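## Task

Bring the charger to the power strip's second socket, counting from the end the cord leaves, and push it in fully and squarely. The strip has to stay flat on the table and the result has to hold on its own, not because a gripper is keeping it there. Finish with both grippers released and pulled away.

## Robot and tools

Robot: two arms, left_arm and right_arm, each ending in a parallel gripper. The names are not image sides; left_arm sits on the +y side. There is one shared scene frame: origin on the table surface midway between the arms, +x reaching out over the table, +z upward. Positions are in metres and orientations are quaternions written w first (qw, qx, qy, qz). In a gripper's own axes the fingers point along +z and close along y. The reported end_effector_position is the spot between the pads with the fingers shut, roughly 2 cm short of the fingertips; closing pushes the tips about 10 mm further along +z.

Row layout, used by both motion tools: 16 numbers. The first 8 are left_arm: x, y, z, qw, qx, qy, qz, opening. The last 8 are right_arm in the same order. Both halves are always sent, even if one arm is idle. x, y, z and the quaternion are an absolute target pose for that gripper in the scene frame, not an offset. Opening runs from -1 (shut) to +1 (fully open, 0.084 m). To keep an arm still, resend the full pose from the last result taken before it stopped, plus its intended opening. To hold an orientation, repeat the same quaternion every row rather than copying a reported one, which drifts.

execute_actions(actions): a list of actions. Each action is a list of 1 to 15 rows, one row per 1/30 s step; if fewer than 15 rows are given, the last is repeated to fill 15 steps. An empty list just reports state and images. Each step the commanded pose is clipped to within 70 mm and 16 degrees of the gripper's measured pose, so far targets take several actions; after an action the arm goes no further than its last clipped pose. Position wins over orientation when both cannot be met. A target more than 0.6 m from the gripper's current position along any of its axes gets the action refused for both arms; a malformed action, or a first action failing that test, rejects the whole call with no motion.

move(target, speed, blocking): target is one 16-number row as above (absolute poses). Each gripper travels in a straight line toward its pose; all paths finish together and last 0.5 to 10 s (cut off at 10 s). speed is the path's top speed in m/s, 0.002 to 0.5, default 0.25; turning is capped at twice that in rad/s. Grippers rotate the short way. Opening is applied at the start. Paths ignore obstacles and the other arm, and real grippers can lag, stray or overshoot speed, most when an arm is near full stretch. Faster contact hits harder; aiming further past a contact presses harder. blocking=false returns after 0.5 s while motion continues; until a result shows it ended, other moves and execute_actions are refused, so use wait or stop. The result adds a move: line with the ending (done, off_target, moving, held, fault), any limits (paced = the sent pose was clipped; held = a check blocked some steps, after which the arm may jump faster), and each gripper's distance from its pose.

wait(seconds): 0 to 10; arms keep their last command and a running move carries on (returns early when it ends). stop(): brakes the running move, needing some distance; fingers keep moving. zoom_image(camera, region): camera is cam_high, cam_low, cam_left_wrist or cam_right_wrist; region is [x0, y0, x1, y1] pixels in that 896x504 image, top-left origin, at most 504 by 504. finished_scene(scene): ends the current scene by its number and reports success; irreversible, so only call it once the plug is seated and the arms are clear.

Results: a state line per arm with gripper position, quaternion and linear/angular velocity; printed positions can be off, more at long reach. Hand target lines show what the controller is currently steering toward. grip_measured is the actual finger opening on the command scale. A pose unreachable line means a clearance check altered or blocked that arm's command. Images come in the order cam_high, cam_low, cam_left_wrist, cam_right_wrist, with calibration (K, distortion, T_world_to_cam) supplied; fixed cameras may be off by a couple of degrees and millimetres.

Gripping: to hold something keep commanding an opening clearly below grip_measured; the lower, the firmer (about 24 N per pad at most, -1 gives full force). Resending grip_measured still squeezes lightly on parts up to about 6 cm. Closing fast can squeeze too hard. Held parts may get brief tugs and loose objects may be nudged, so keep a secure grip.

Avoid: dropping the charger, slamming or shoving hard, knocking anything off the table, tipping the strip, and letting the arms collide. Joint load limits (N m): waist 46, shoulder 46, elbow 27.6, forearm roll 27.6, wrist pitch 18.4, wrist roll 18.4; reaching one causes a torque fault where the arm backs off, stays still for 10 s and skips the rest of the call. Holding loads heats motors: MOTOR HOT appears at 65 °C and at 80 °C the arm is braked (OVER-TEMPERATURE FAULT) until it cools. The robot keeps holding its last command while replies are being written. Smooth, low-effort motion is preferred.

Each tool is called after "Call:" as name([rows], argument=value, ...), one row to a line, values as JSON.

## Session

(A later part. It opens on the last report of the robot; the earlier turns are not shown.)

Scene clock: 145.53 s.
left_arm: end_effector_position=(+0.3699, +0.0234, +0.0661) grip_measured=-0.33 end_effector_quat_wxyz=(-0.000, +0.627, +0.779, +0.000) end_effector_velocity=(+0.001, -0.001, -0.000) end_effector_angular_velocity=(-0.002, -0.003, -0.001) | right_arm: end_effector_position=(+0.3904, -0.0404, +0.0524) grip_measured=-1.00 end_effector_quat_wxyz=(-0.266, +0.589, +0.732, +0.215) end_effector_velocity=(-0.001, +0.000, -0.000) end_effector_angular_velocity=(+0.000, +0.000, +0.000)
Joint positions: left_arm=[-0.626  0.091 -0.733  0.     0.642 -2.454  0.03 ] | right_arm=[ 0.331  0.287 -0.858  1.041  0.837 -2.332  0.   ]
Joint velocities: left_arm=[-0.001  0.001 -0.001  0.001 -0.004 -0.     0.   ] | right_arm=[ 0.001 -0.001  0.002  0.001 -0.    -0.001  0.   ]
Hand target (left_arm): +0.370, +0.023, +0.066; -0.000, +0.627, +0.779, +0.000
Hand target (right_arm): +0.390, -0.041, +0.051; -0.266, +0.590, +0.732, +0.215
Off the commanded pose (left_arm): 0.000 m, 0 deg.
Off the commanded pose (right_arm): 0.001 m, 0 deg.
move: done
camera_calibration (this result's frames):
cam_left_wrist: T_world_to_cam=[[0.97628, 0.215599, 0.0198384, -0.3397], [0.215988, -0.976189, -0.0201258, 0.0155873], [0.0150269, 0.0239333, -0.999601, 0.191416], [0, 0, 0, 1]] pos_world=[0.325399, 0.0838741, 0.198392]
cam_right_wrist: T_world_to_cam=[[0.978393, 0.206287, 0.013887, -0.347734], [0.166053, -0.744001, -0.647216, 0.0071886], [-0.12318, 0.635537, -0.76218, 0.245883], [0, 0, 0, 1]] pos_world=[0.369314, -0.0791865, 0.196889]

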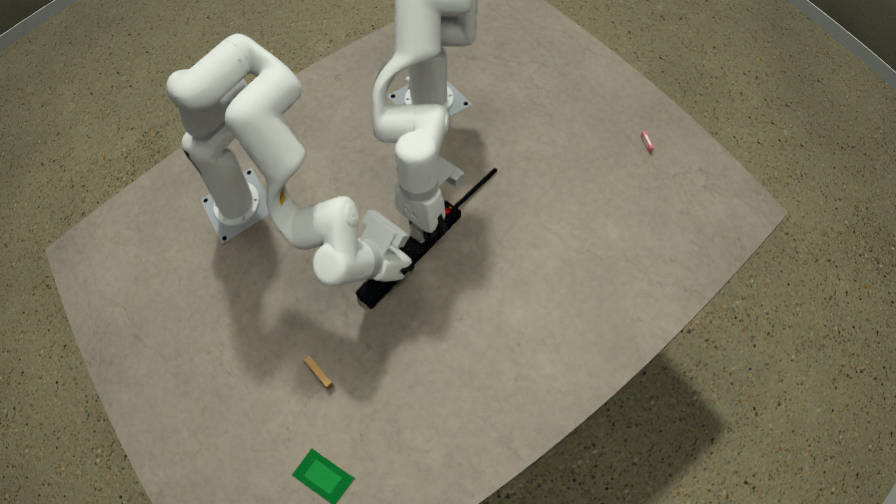

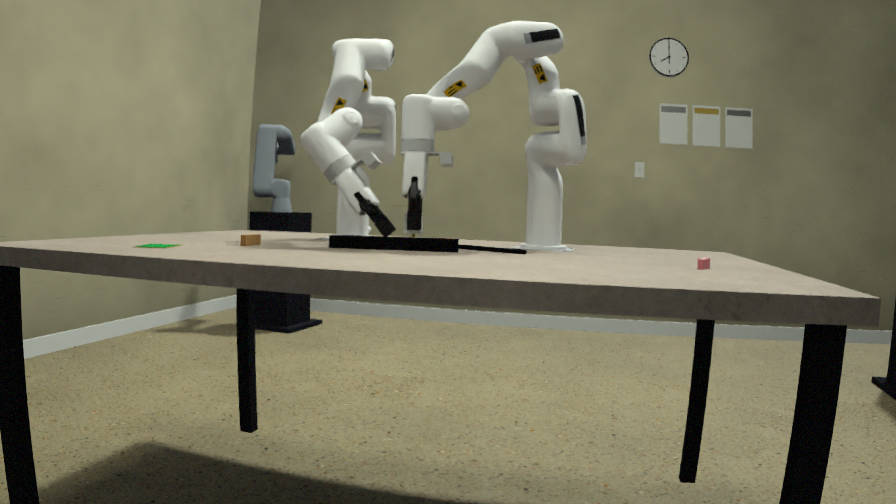

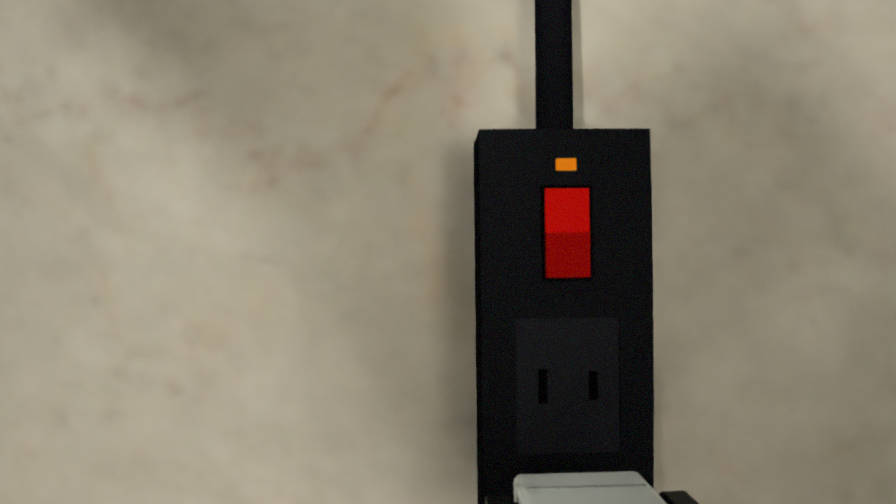

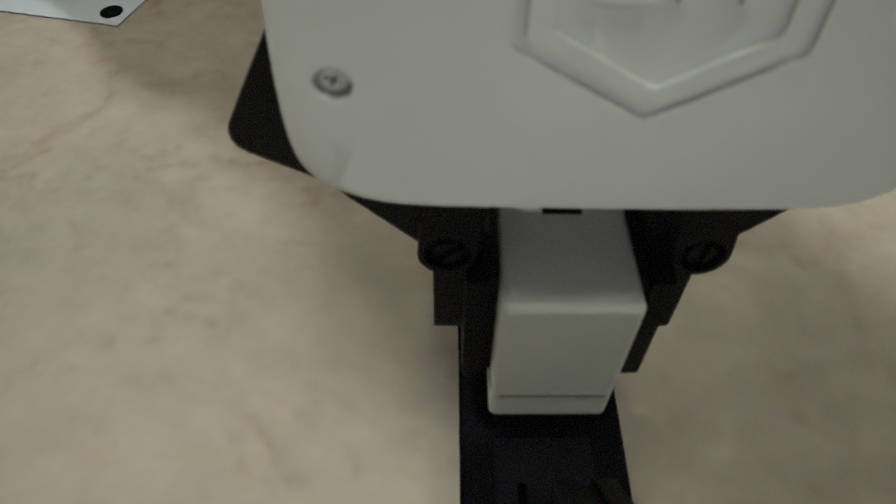

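The prongs are in the slots, so I'll push it the rest of the way.

Call:
move(target=[0.3699,0.0233,0.0545,0,0.6273,0.7788,0,-1,0.3895,-0.0407,0.0515,-0.2663,0.5895,0.7318,0.2145,-1], speed=0.015)

Call:
zoom_image(camera="cam_low", region=[370, 190, 470, 250])

Scene clock: 149.23 s.
left_arm: end_effector_position=(+0.3702, +0.0229, +0.0556) grip_measured=-0.33 end_effector_quat_wxyz=(+0.001, +0.627, +0.779, -0.000) end_effector_velocity=(+0.000, +0.000, -0.001) end_effector_angular_velocity=(-0.001, +0.000, +0.003) | right_arm: end_effector_position=(+0.3904, -0.0404, +0.0524) grip_measured=-1.00 end_effector_quat_wxyz=(-0.266, +0.589, +0.732, +0.215) end_effector_velocity=(-0.001, +0.000, -0.000) end_effector_angular_velocity=(+0.000, +0.002, +0.001)
Joint positions: left_arm=[-0.626  0.117 -0.728 -0.     0.609 -2.454  0.03 ] | right_arm=[ 0.331  0.287 -0.858  1.041  0.837 -2.332  0.   ]
Joint velocities: left_arm=[ 0.001  0.003  0.001 -0.001 -0.004 -0.    -0.   ] | right_arm=[ 0.001  0.001  0.     0.     0.001 -0.     0.   ]
Hand target (left_arm): +0.370, +0.023, +0.055; -0.000, +0.627, +0.779, +0.000
Hand target (right_arm): +0.390, -0.041, +0.051; -0.266, +0.590, +0.732, +0.215
Off the commanded pose (left_arm): 0.001 m, 0 deg.
Off the commanded pose (right_arm): 0.001 m, 0 deg.
move: done
camera_calibration (this result's frames):
cam_left_wrist: T_world_to_cam=[[0.976302, 0.215412, 0.0208084, -0.339758], [0.215802, -0.976256, -0.0187841, 0.014894], [0.0162681, 0.0228295, -0.999607, 0.180538], [0, 0, 0, 1]] pos_world=[0.325555, 0.0836066, 0.187817]
cam_right_wrist: T_world_to_cam=[[0.978394, 0.206281, 0.0138851, -0.347736], [0.166048, -0.744001, -0.647218, 0.00718985], [-0.123178, 0.63554, -0.762179, 0.245881], [0, 0, 0, 1]] pos_world=[0.369317, -0.0791864, 0.196887]

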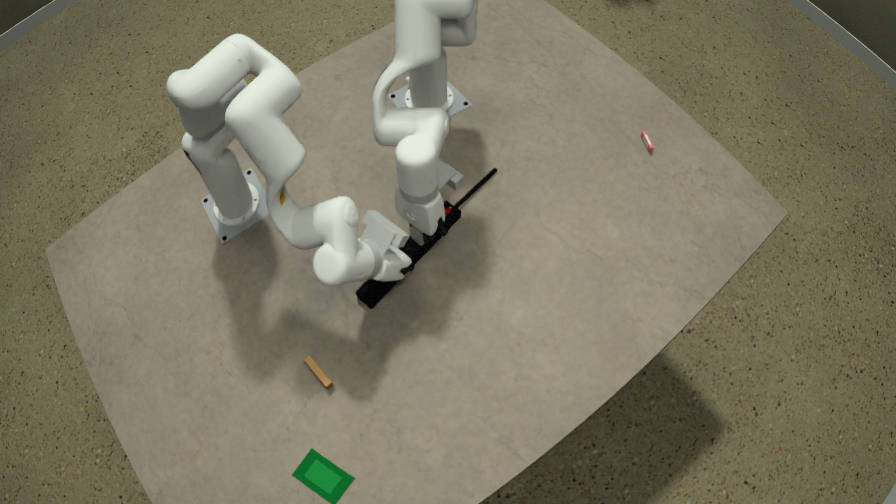

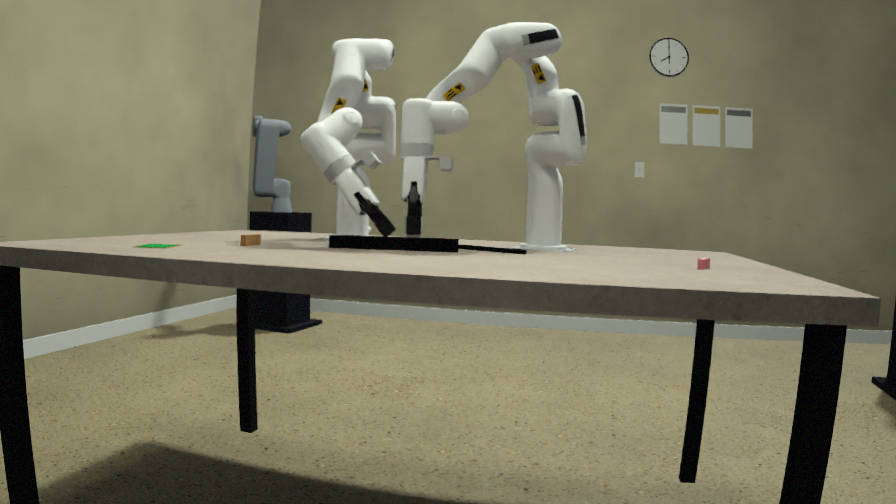

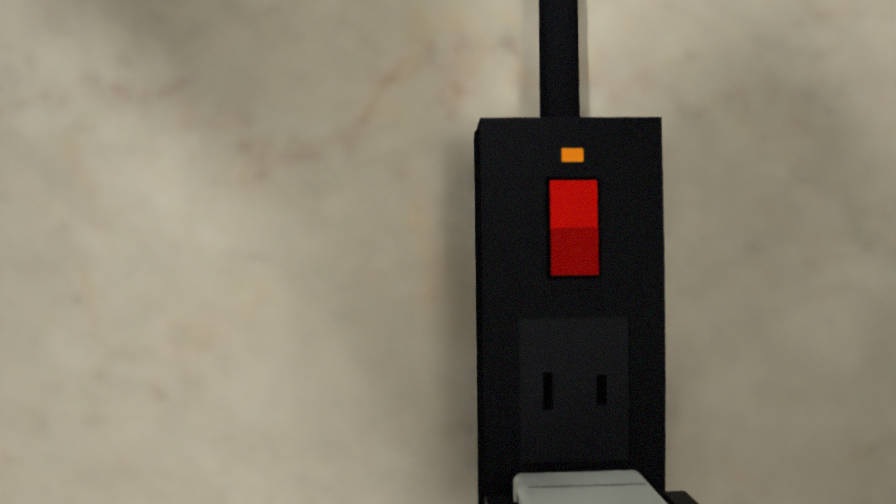

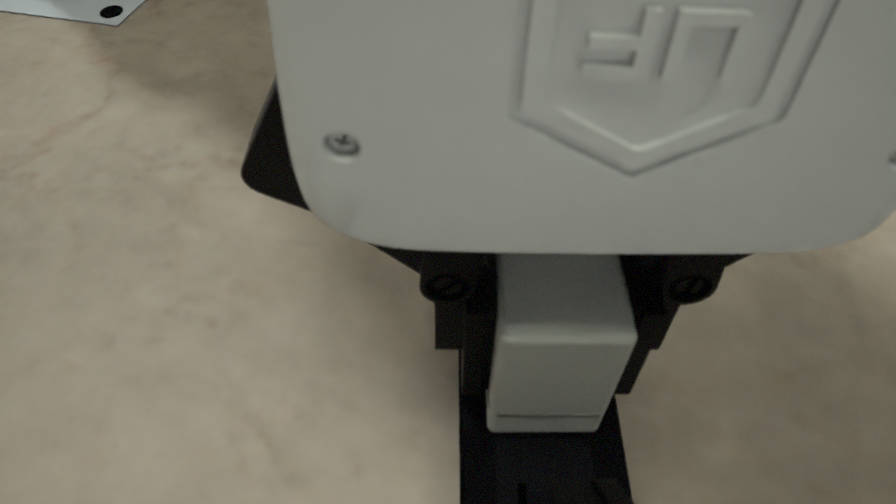

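Region (370, 190, 470, 250) of cam_low's 896x504 image, scaled by 5.040, with more detail than that image has; it fills the top 302 rows of this view, and the rest is white.

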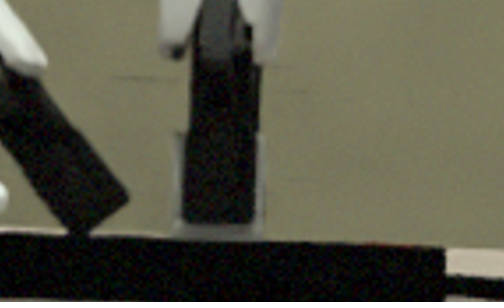

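It's seated. Releasing and moving clear.

Call:
execute_actions([
  [[0.3699,0.0233,0.0556,0,0.6273,0.7788,0,0.4,0.3904,-0.0404,0.055,-0.2663,0.5895,0.7318,0.2145,-1]],
])

Call:
move(target=[0.345,0.14,0.22,0,0.6273,0.7788,0,0.4,0.41,-0.16,0.18,-0.2663,0.5895,0.7318,0.2145,-1], speed=0.3)

Call:
zoom_image(camera="cam_low", region=[320, 190, 480, 270])

Scene clock: 153.57 s.
left_arm: end_effector_position=(+0.3697, +0.0236, +0.0552) grip_measured=+0.39 end_effector_quat_wxyz=(-0.000, +0.627, +0.779, +0.000) end_effector_velocity=(+0.001, -0.002, +0.002) end_effector_angular_velocity=(-0.004, -0.004, -0.001) | right_arm: end_effector_position=(+0.3897, -0.0412, +0.0535) grip_measured=-1.00 end_effector_quat_wxyz=(-0.266, +0.590, +0.732, +0.213) end_effector_velocity=(+0.001, +0.000, +0.001) end_effector_angular_velocity=(+0.001, -0.001, -0.001)
Joint positions: left_arm=[-0.626  0.118 -0.727  0.     0.61  -2.454  0.061] | right_arm=[ 0.33   0.283 -0.857  1.033  0.841 -2.323  0.   ]
Joint velocities: left_arm=[-0.002 -0.004 -0.002 -0.001  0.     0.    -0.   ] | right_arm=[-0.001 -0.001 -0.     0.001  0.001  0.     0.   ]
Hand target (left_arm): +0.370, +0.023, +0.056; +0.000, +0.627, +0.779, -0.000
Hand target (right_arm): +0.390, -0.040, +0.055; -0.266, +0.590, +0.732, +0.215
Off the commanded pose (left_arm): 0.000 m, 0 deg.
Off the commanded pose (right_arm): 0.002 m, 0 deg.
camera_calibration (this result's frames):
cam_left_wrist: T_world_to_cam=[[0.976269, 0.215704, 0.0192398, -0.339355], [0.216088, -0.976152, -0.0208017, 0.0155998], [0.014294, 0.0244655, -0.999598, 0.180831], [0, 0, 0, 1]] pos_world=[0.325346, 0.0840037, 0.187612]
cam_right_wrist: T_world_to_cam=[[0.978609, 0.20554, 0.00878167, -0.346729], [0.162471, -0.745954, -0.645876, 0.00867136], [-0.126203, 0.633487, -0.763392, 0.248292], [0, 0, 0, 1]] pos_world=[0.369239, -0.0795545, 0.19819]

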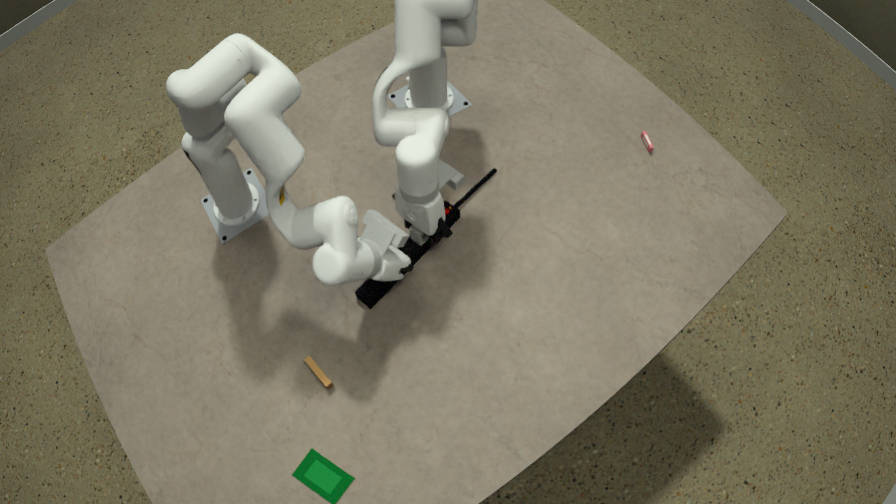

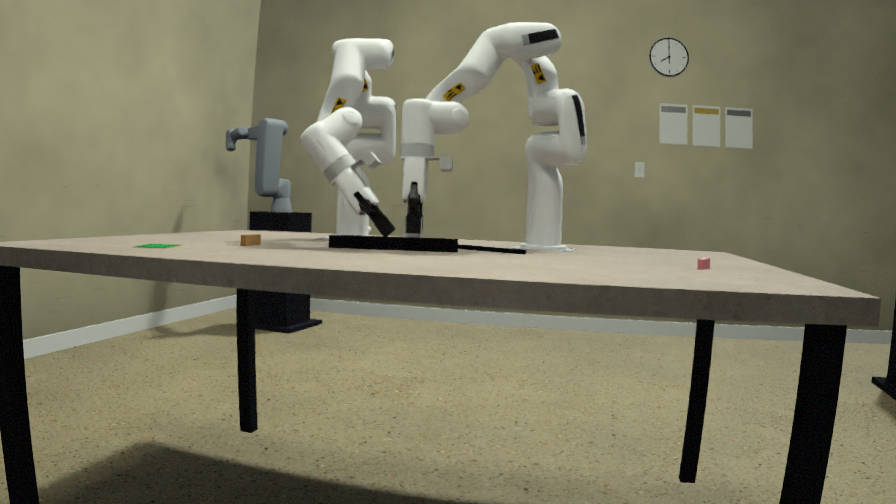

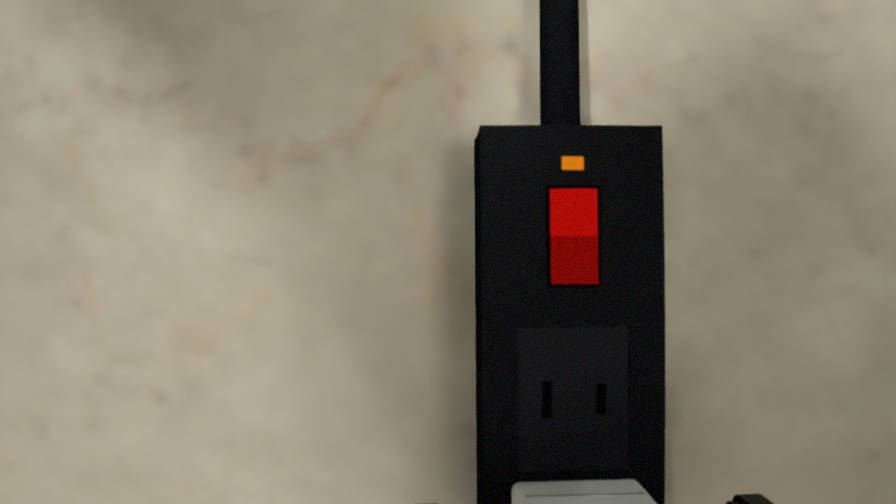

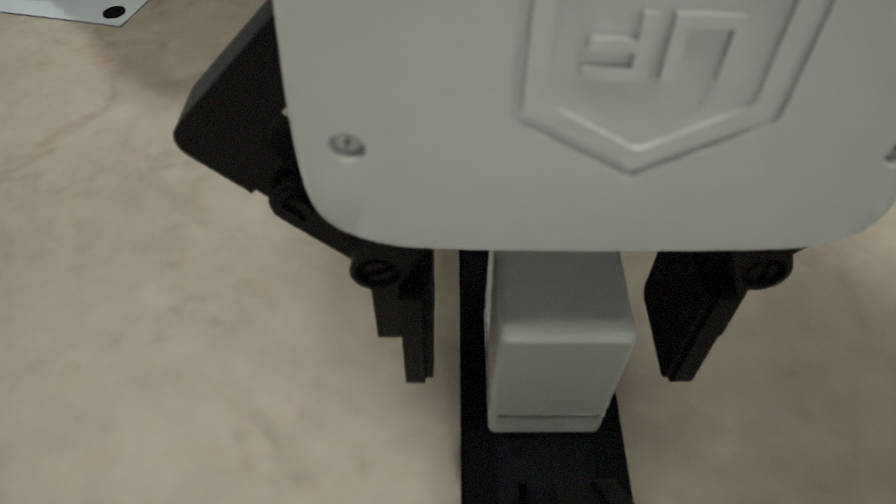

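Scene clock: 154.83 s.
left_arm: end_effector_position=(+0.3450, +0.1390, +0.2195) grip_measured=+0.39 end_effector_quat_wxyz=(-0.000, +0.628, +0.778, -0.001) end_effector_velocity=(+0.001, +0.001, +0.004) end_effector_angular_velocity=(-0.003, -0.006, +0.001) | right_arm: end_effector_position=(+0.4093, -0.1600, +0.1798) grip_measured=-1.00 end_effector_quat_wxyz=(-0.266, +0.589, +0.732, +0.214) end_effector_velocity=(+0.001, -0.001, +0.002) end_effector_angular_velocity=(-0.002, -0.005, +0.000)
Joint positions: left_arm=[-0.401 -0.464 -0.671 -0.002  1.136 -2.228  0.061] | right_arm=[-0.004  0.035 -0.948  0.718  1.229 -2.198  0.   ]
Joint velocities: left_arm=[ 0.003 -0.007 -0.004  0.     0.004  0.002  0.   ] | right_arm=[-0.002 -0.003 -0.003 -0.003  0.001  0.     0.   ]
Hand target (left_arm): +0.345, +0.139, +0.220; +0.000, +0.628, +0.779, -0.001
Hand target (right_arm): +0.410, -0.160, +0.180; -0.266, +0.589, +0.732, +0.214
Off the commanded pose (left_arm): 0.001 m, 0 deg.
Off the commanded pose (right_arm): 0.001 m, 0 deg.
move: done
camera_calibration (this result's frames):
cam_left_wrist: T_world_to_cam=[[0.976558, 0.214495, 0.0180495, -0.342929], [0.214832, -0.976458, -0.0194009, 0.137234], [0.0134632, 0.0228237, -0.999649, 0.343133], [0, 0, 0, 1]] pos_world=[0.300788, 0.199728, 0.351865]
cam_right_wrist: T_world_to_cam=[[0.978191, 0.207394, 0.0113865, -0.342629], [0.165378, -0.744507, -0.646808, -0.00234891], [-0.125667, 0.634585, -0.762568, 0.42221], [0, 0, 0, 1]] pos_world=[0.388603, -0.198618, 0.324346]

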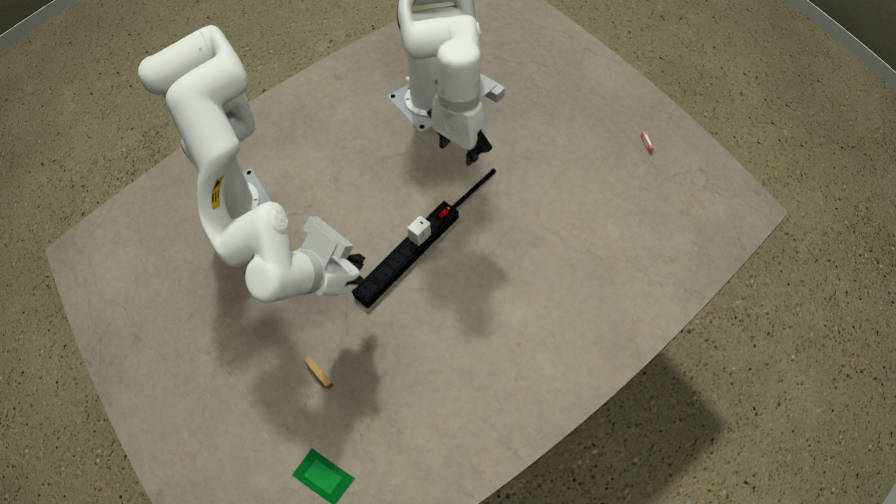

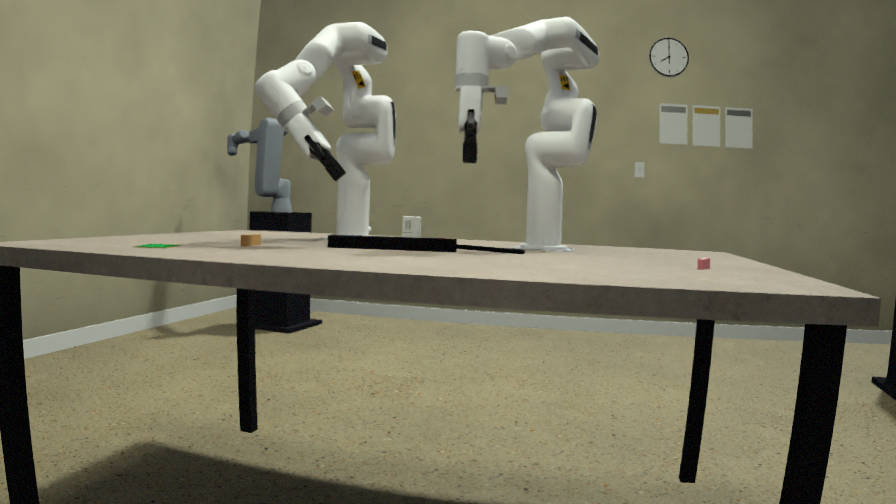

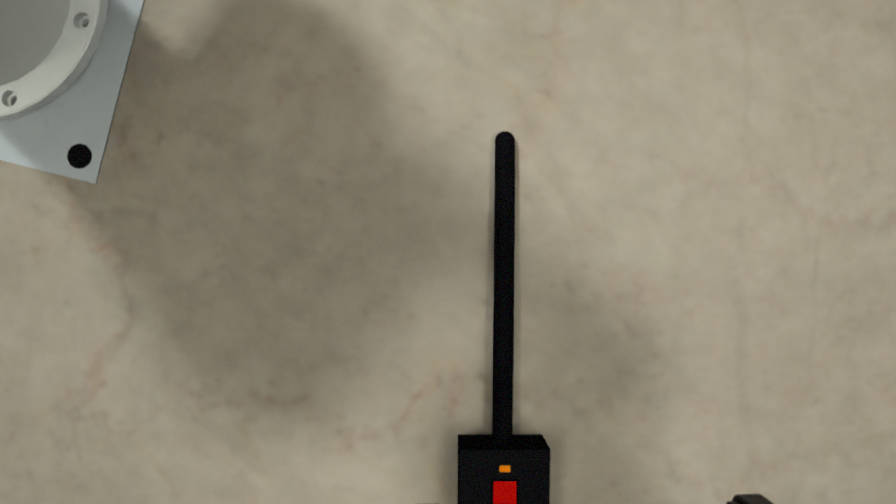

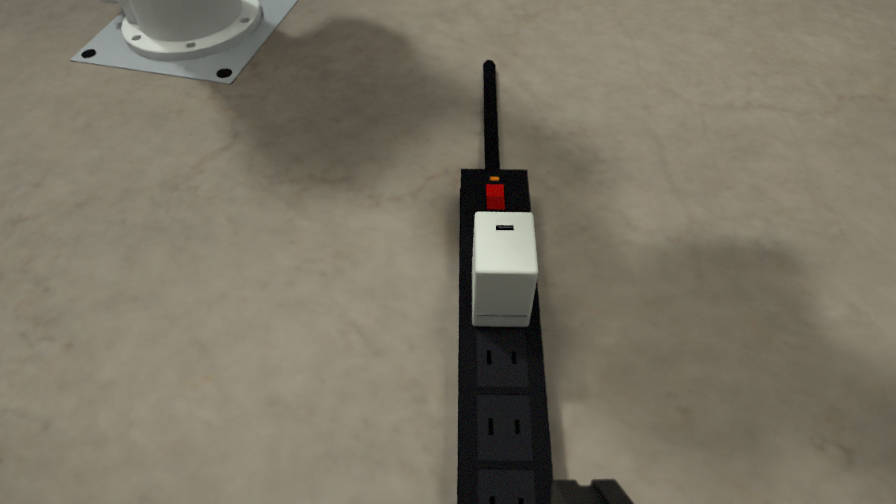

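Region (320, 190, 480, 270) of cam_low's 896x504 image, scaled by 3.150, with more detail than that image has.

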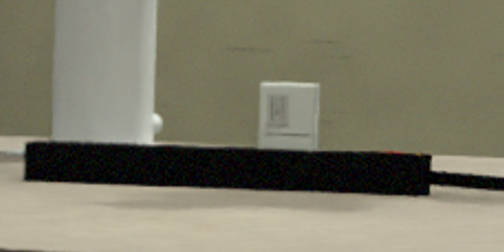

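Call:
finished_scene(scene=1)

The scene is finished: the task was done.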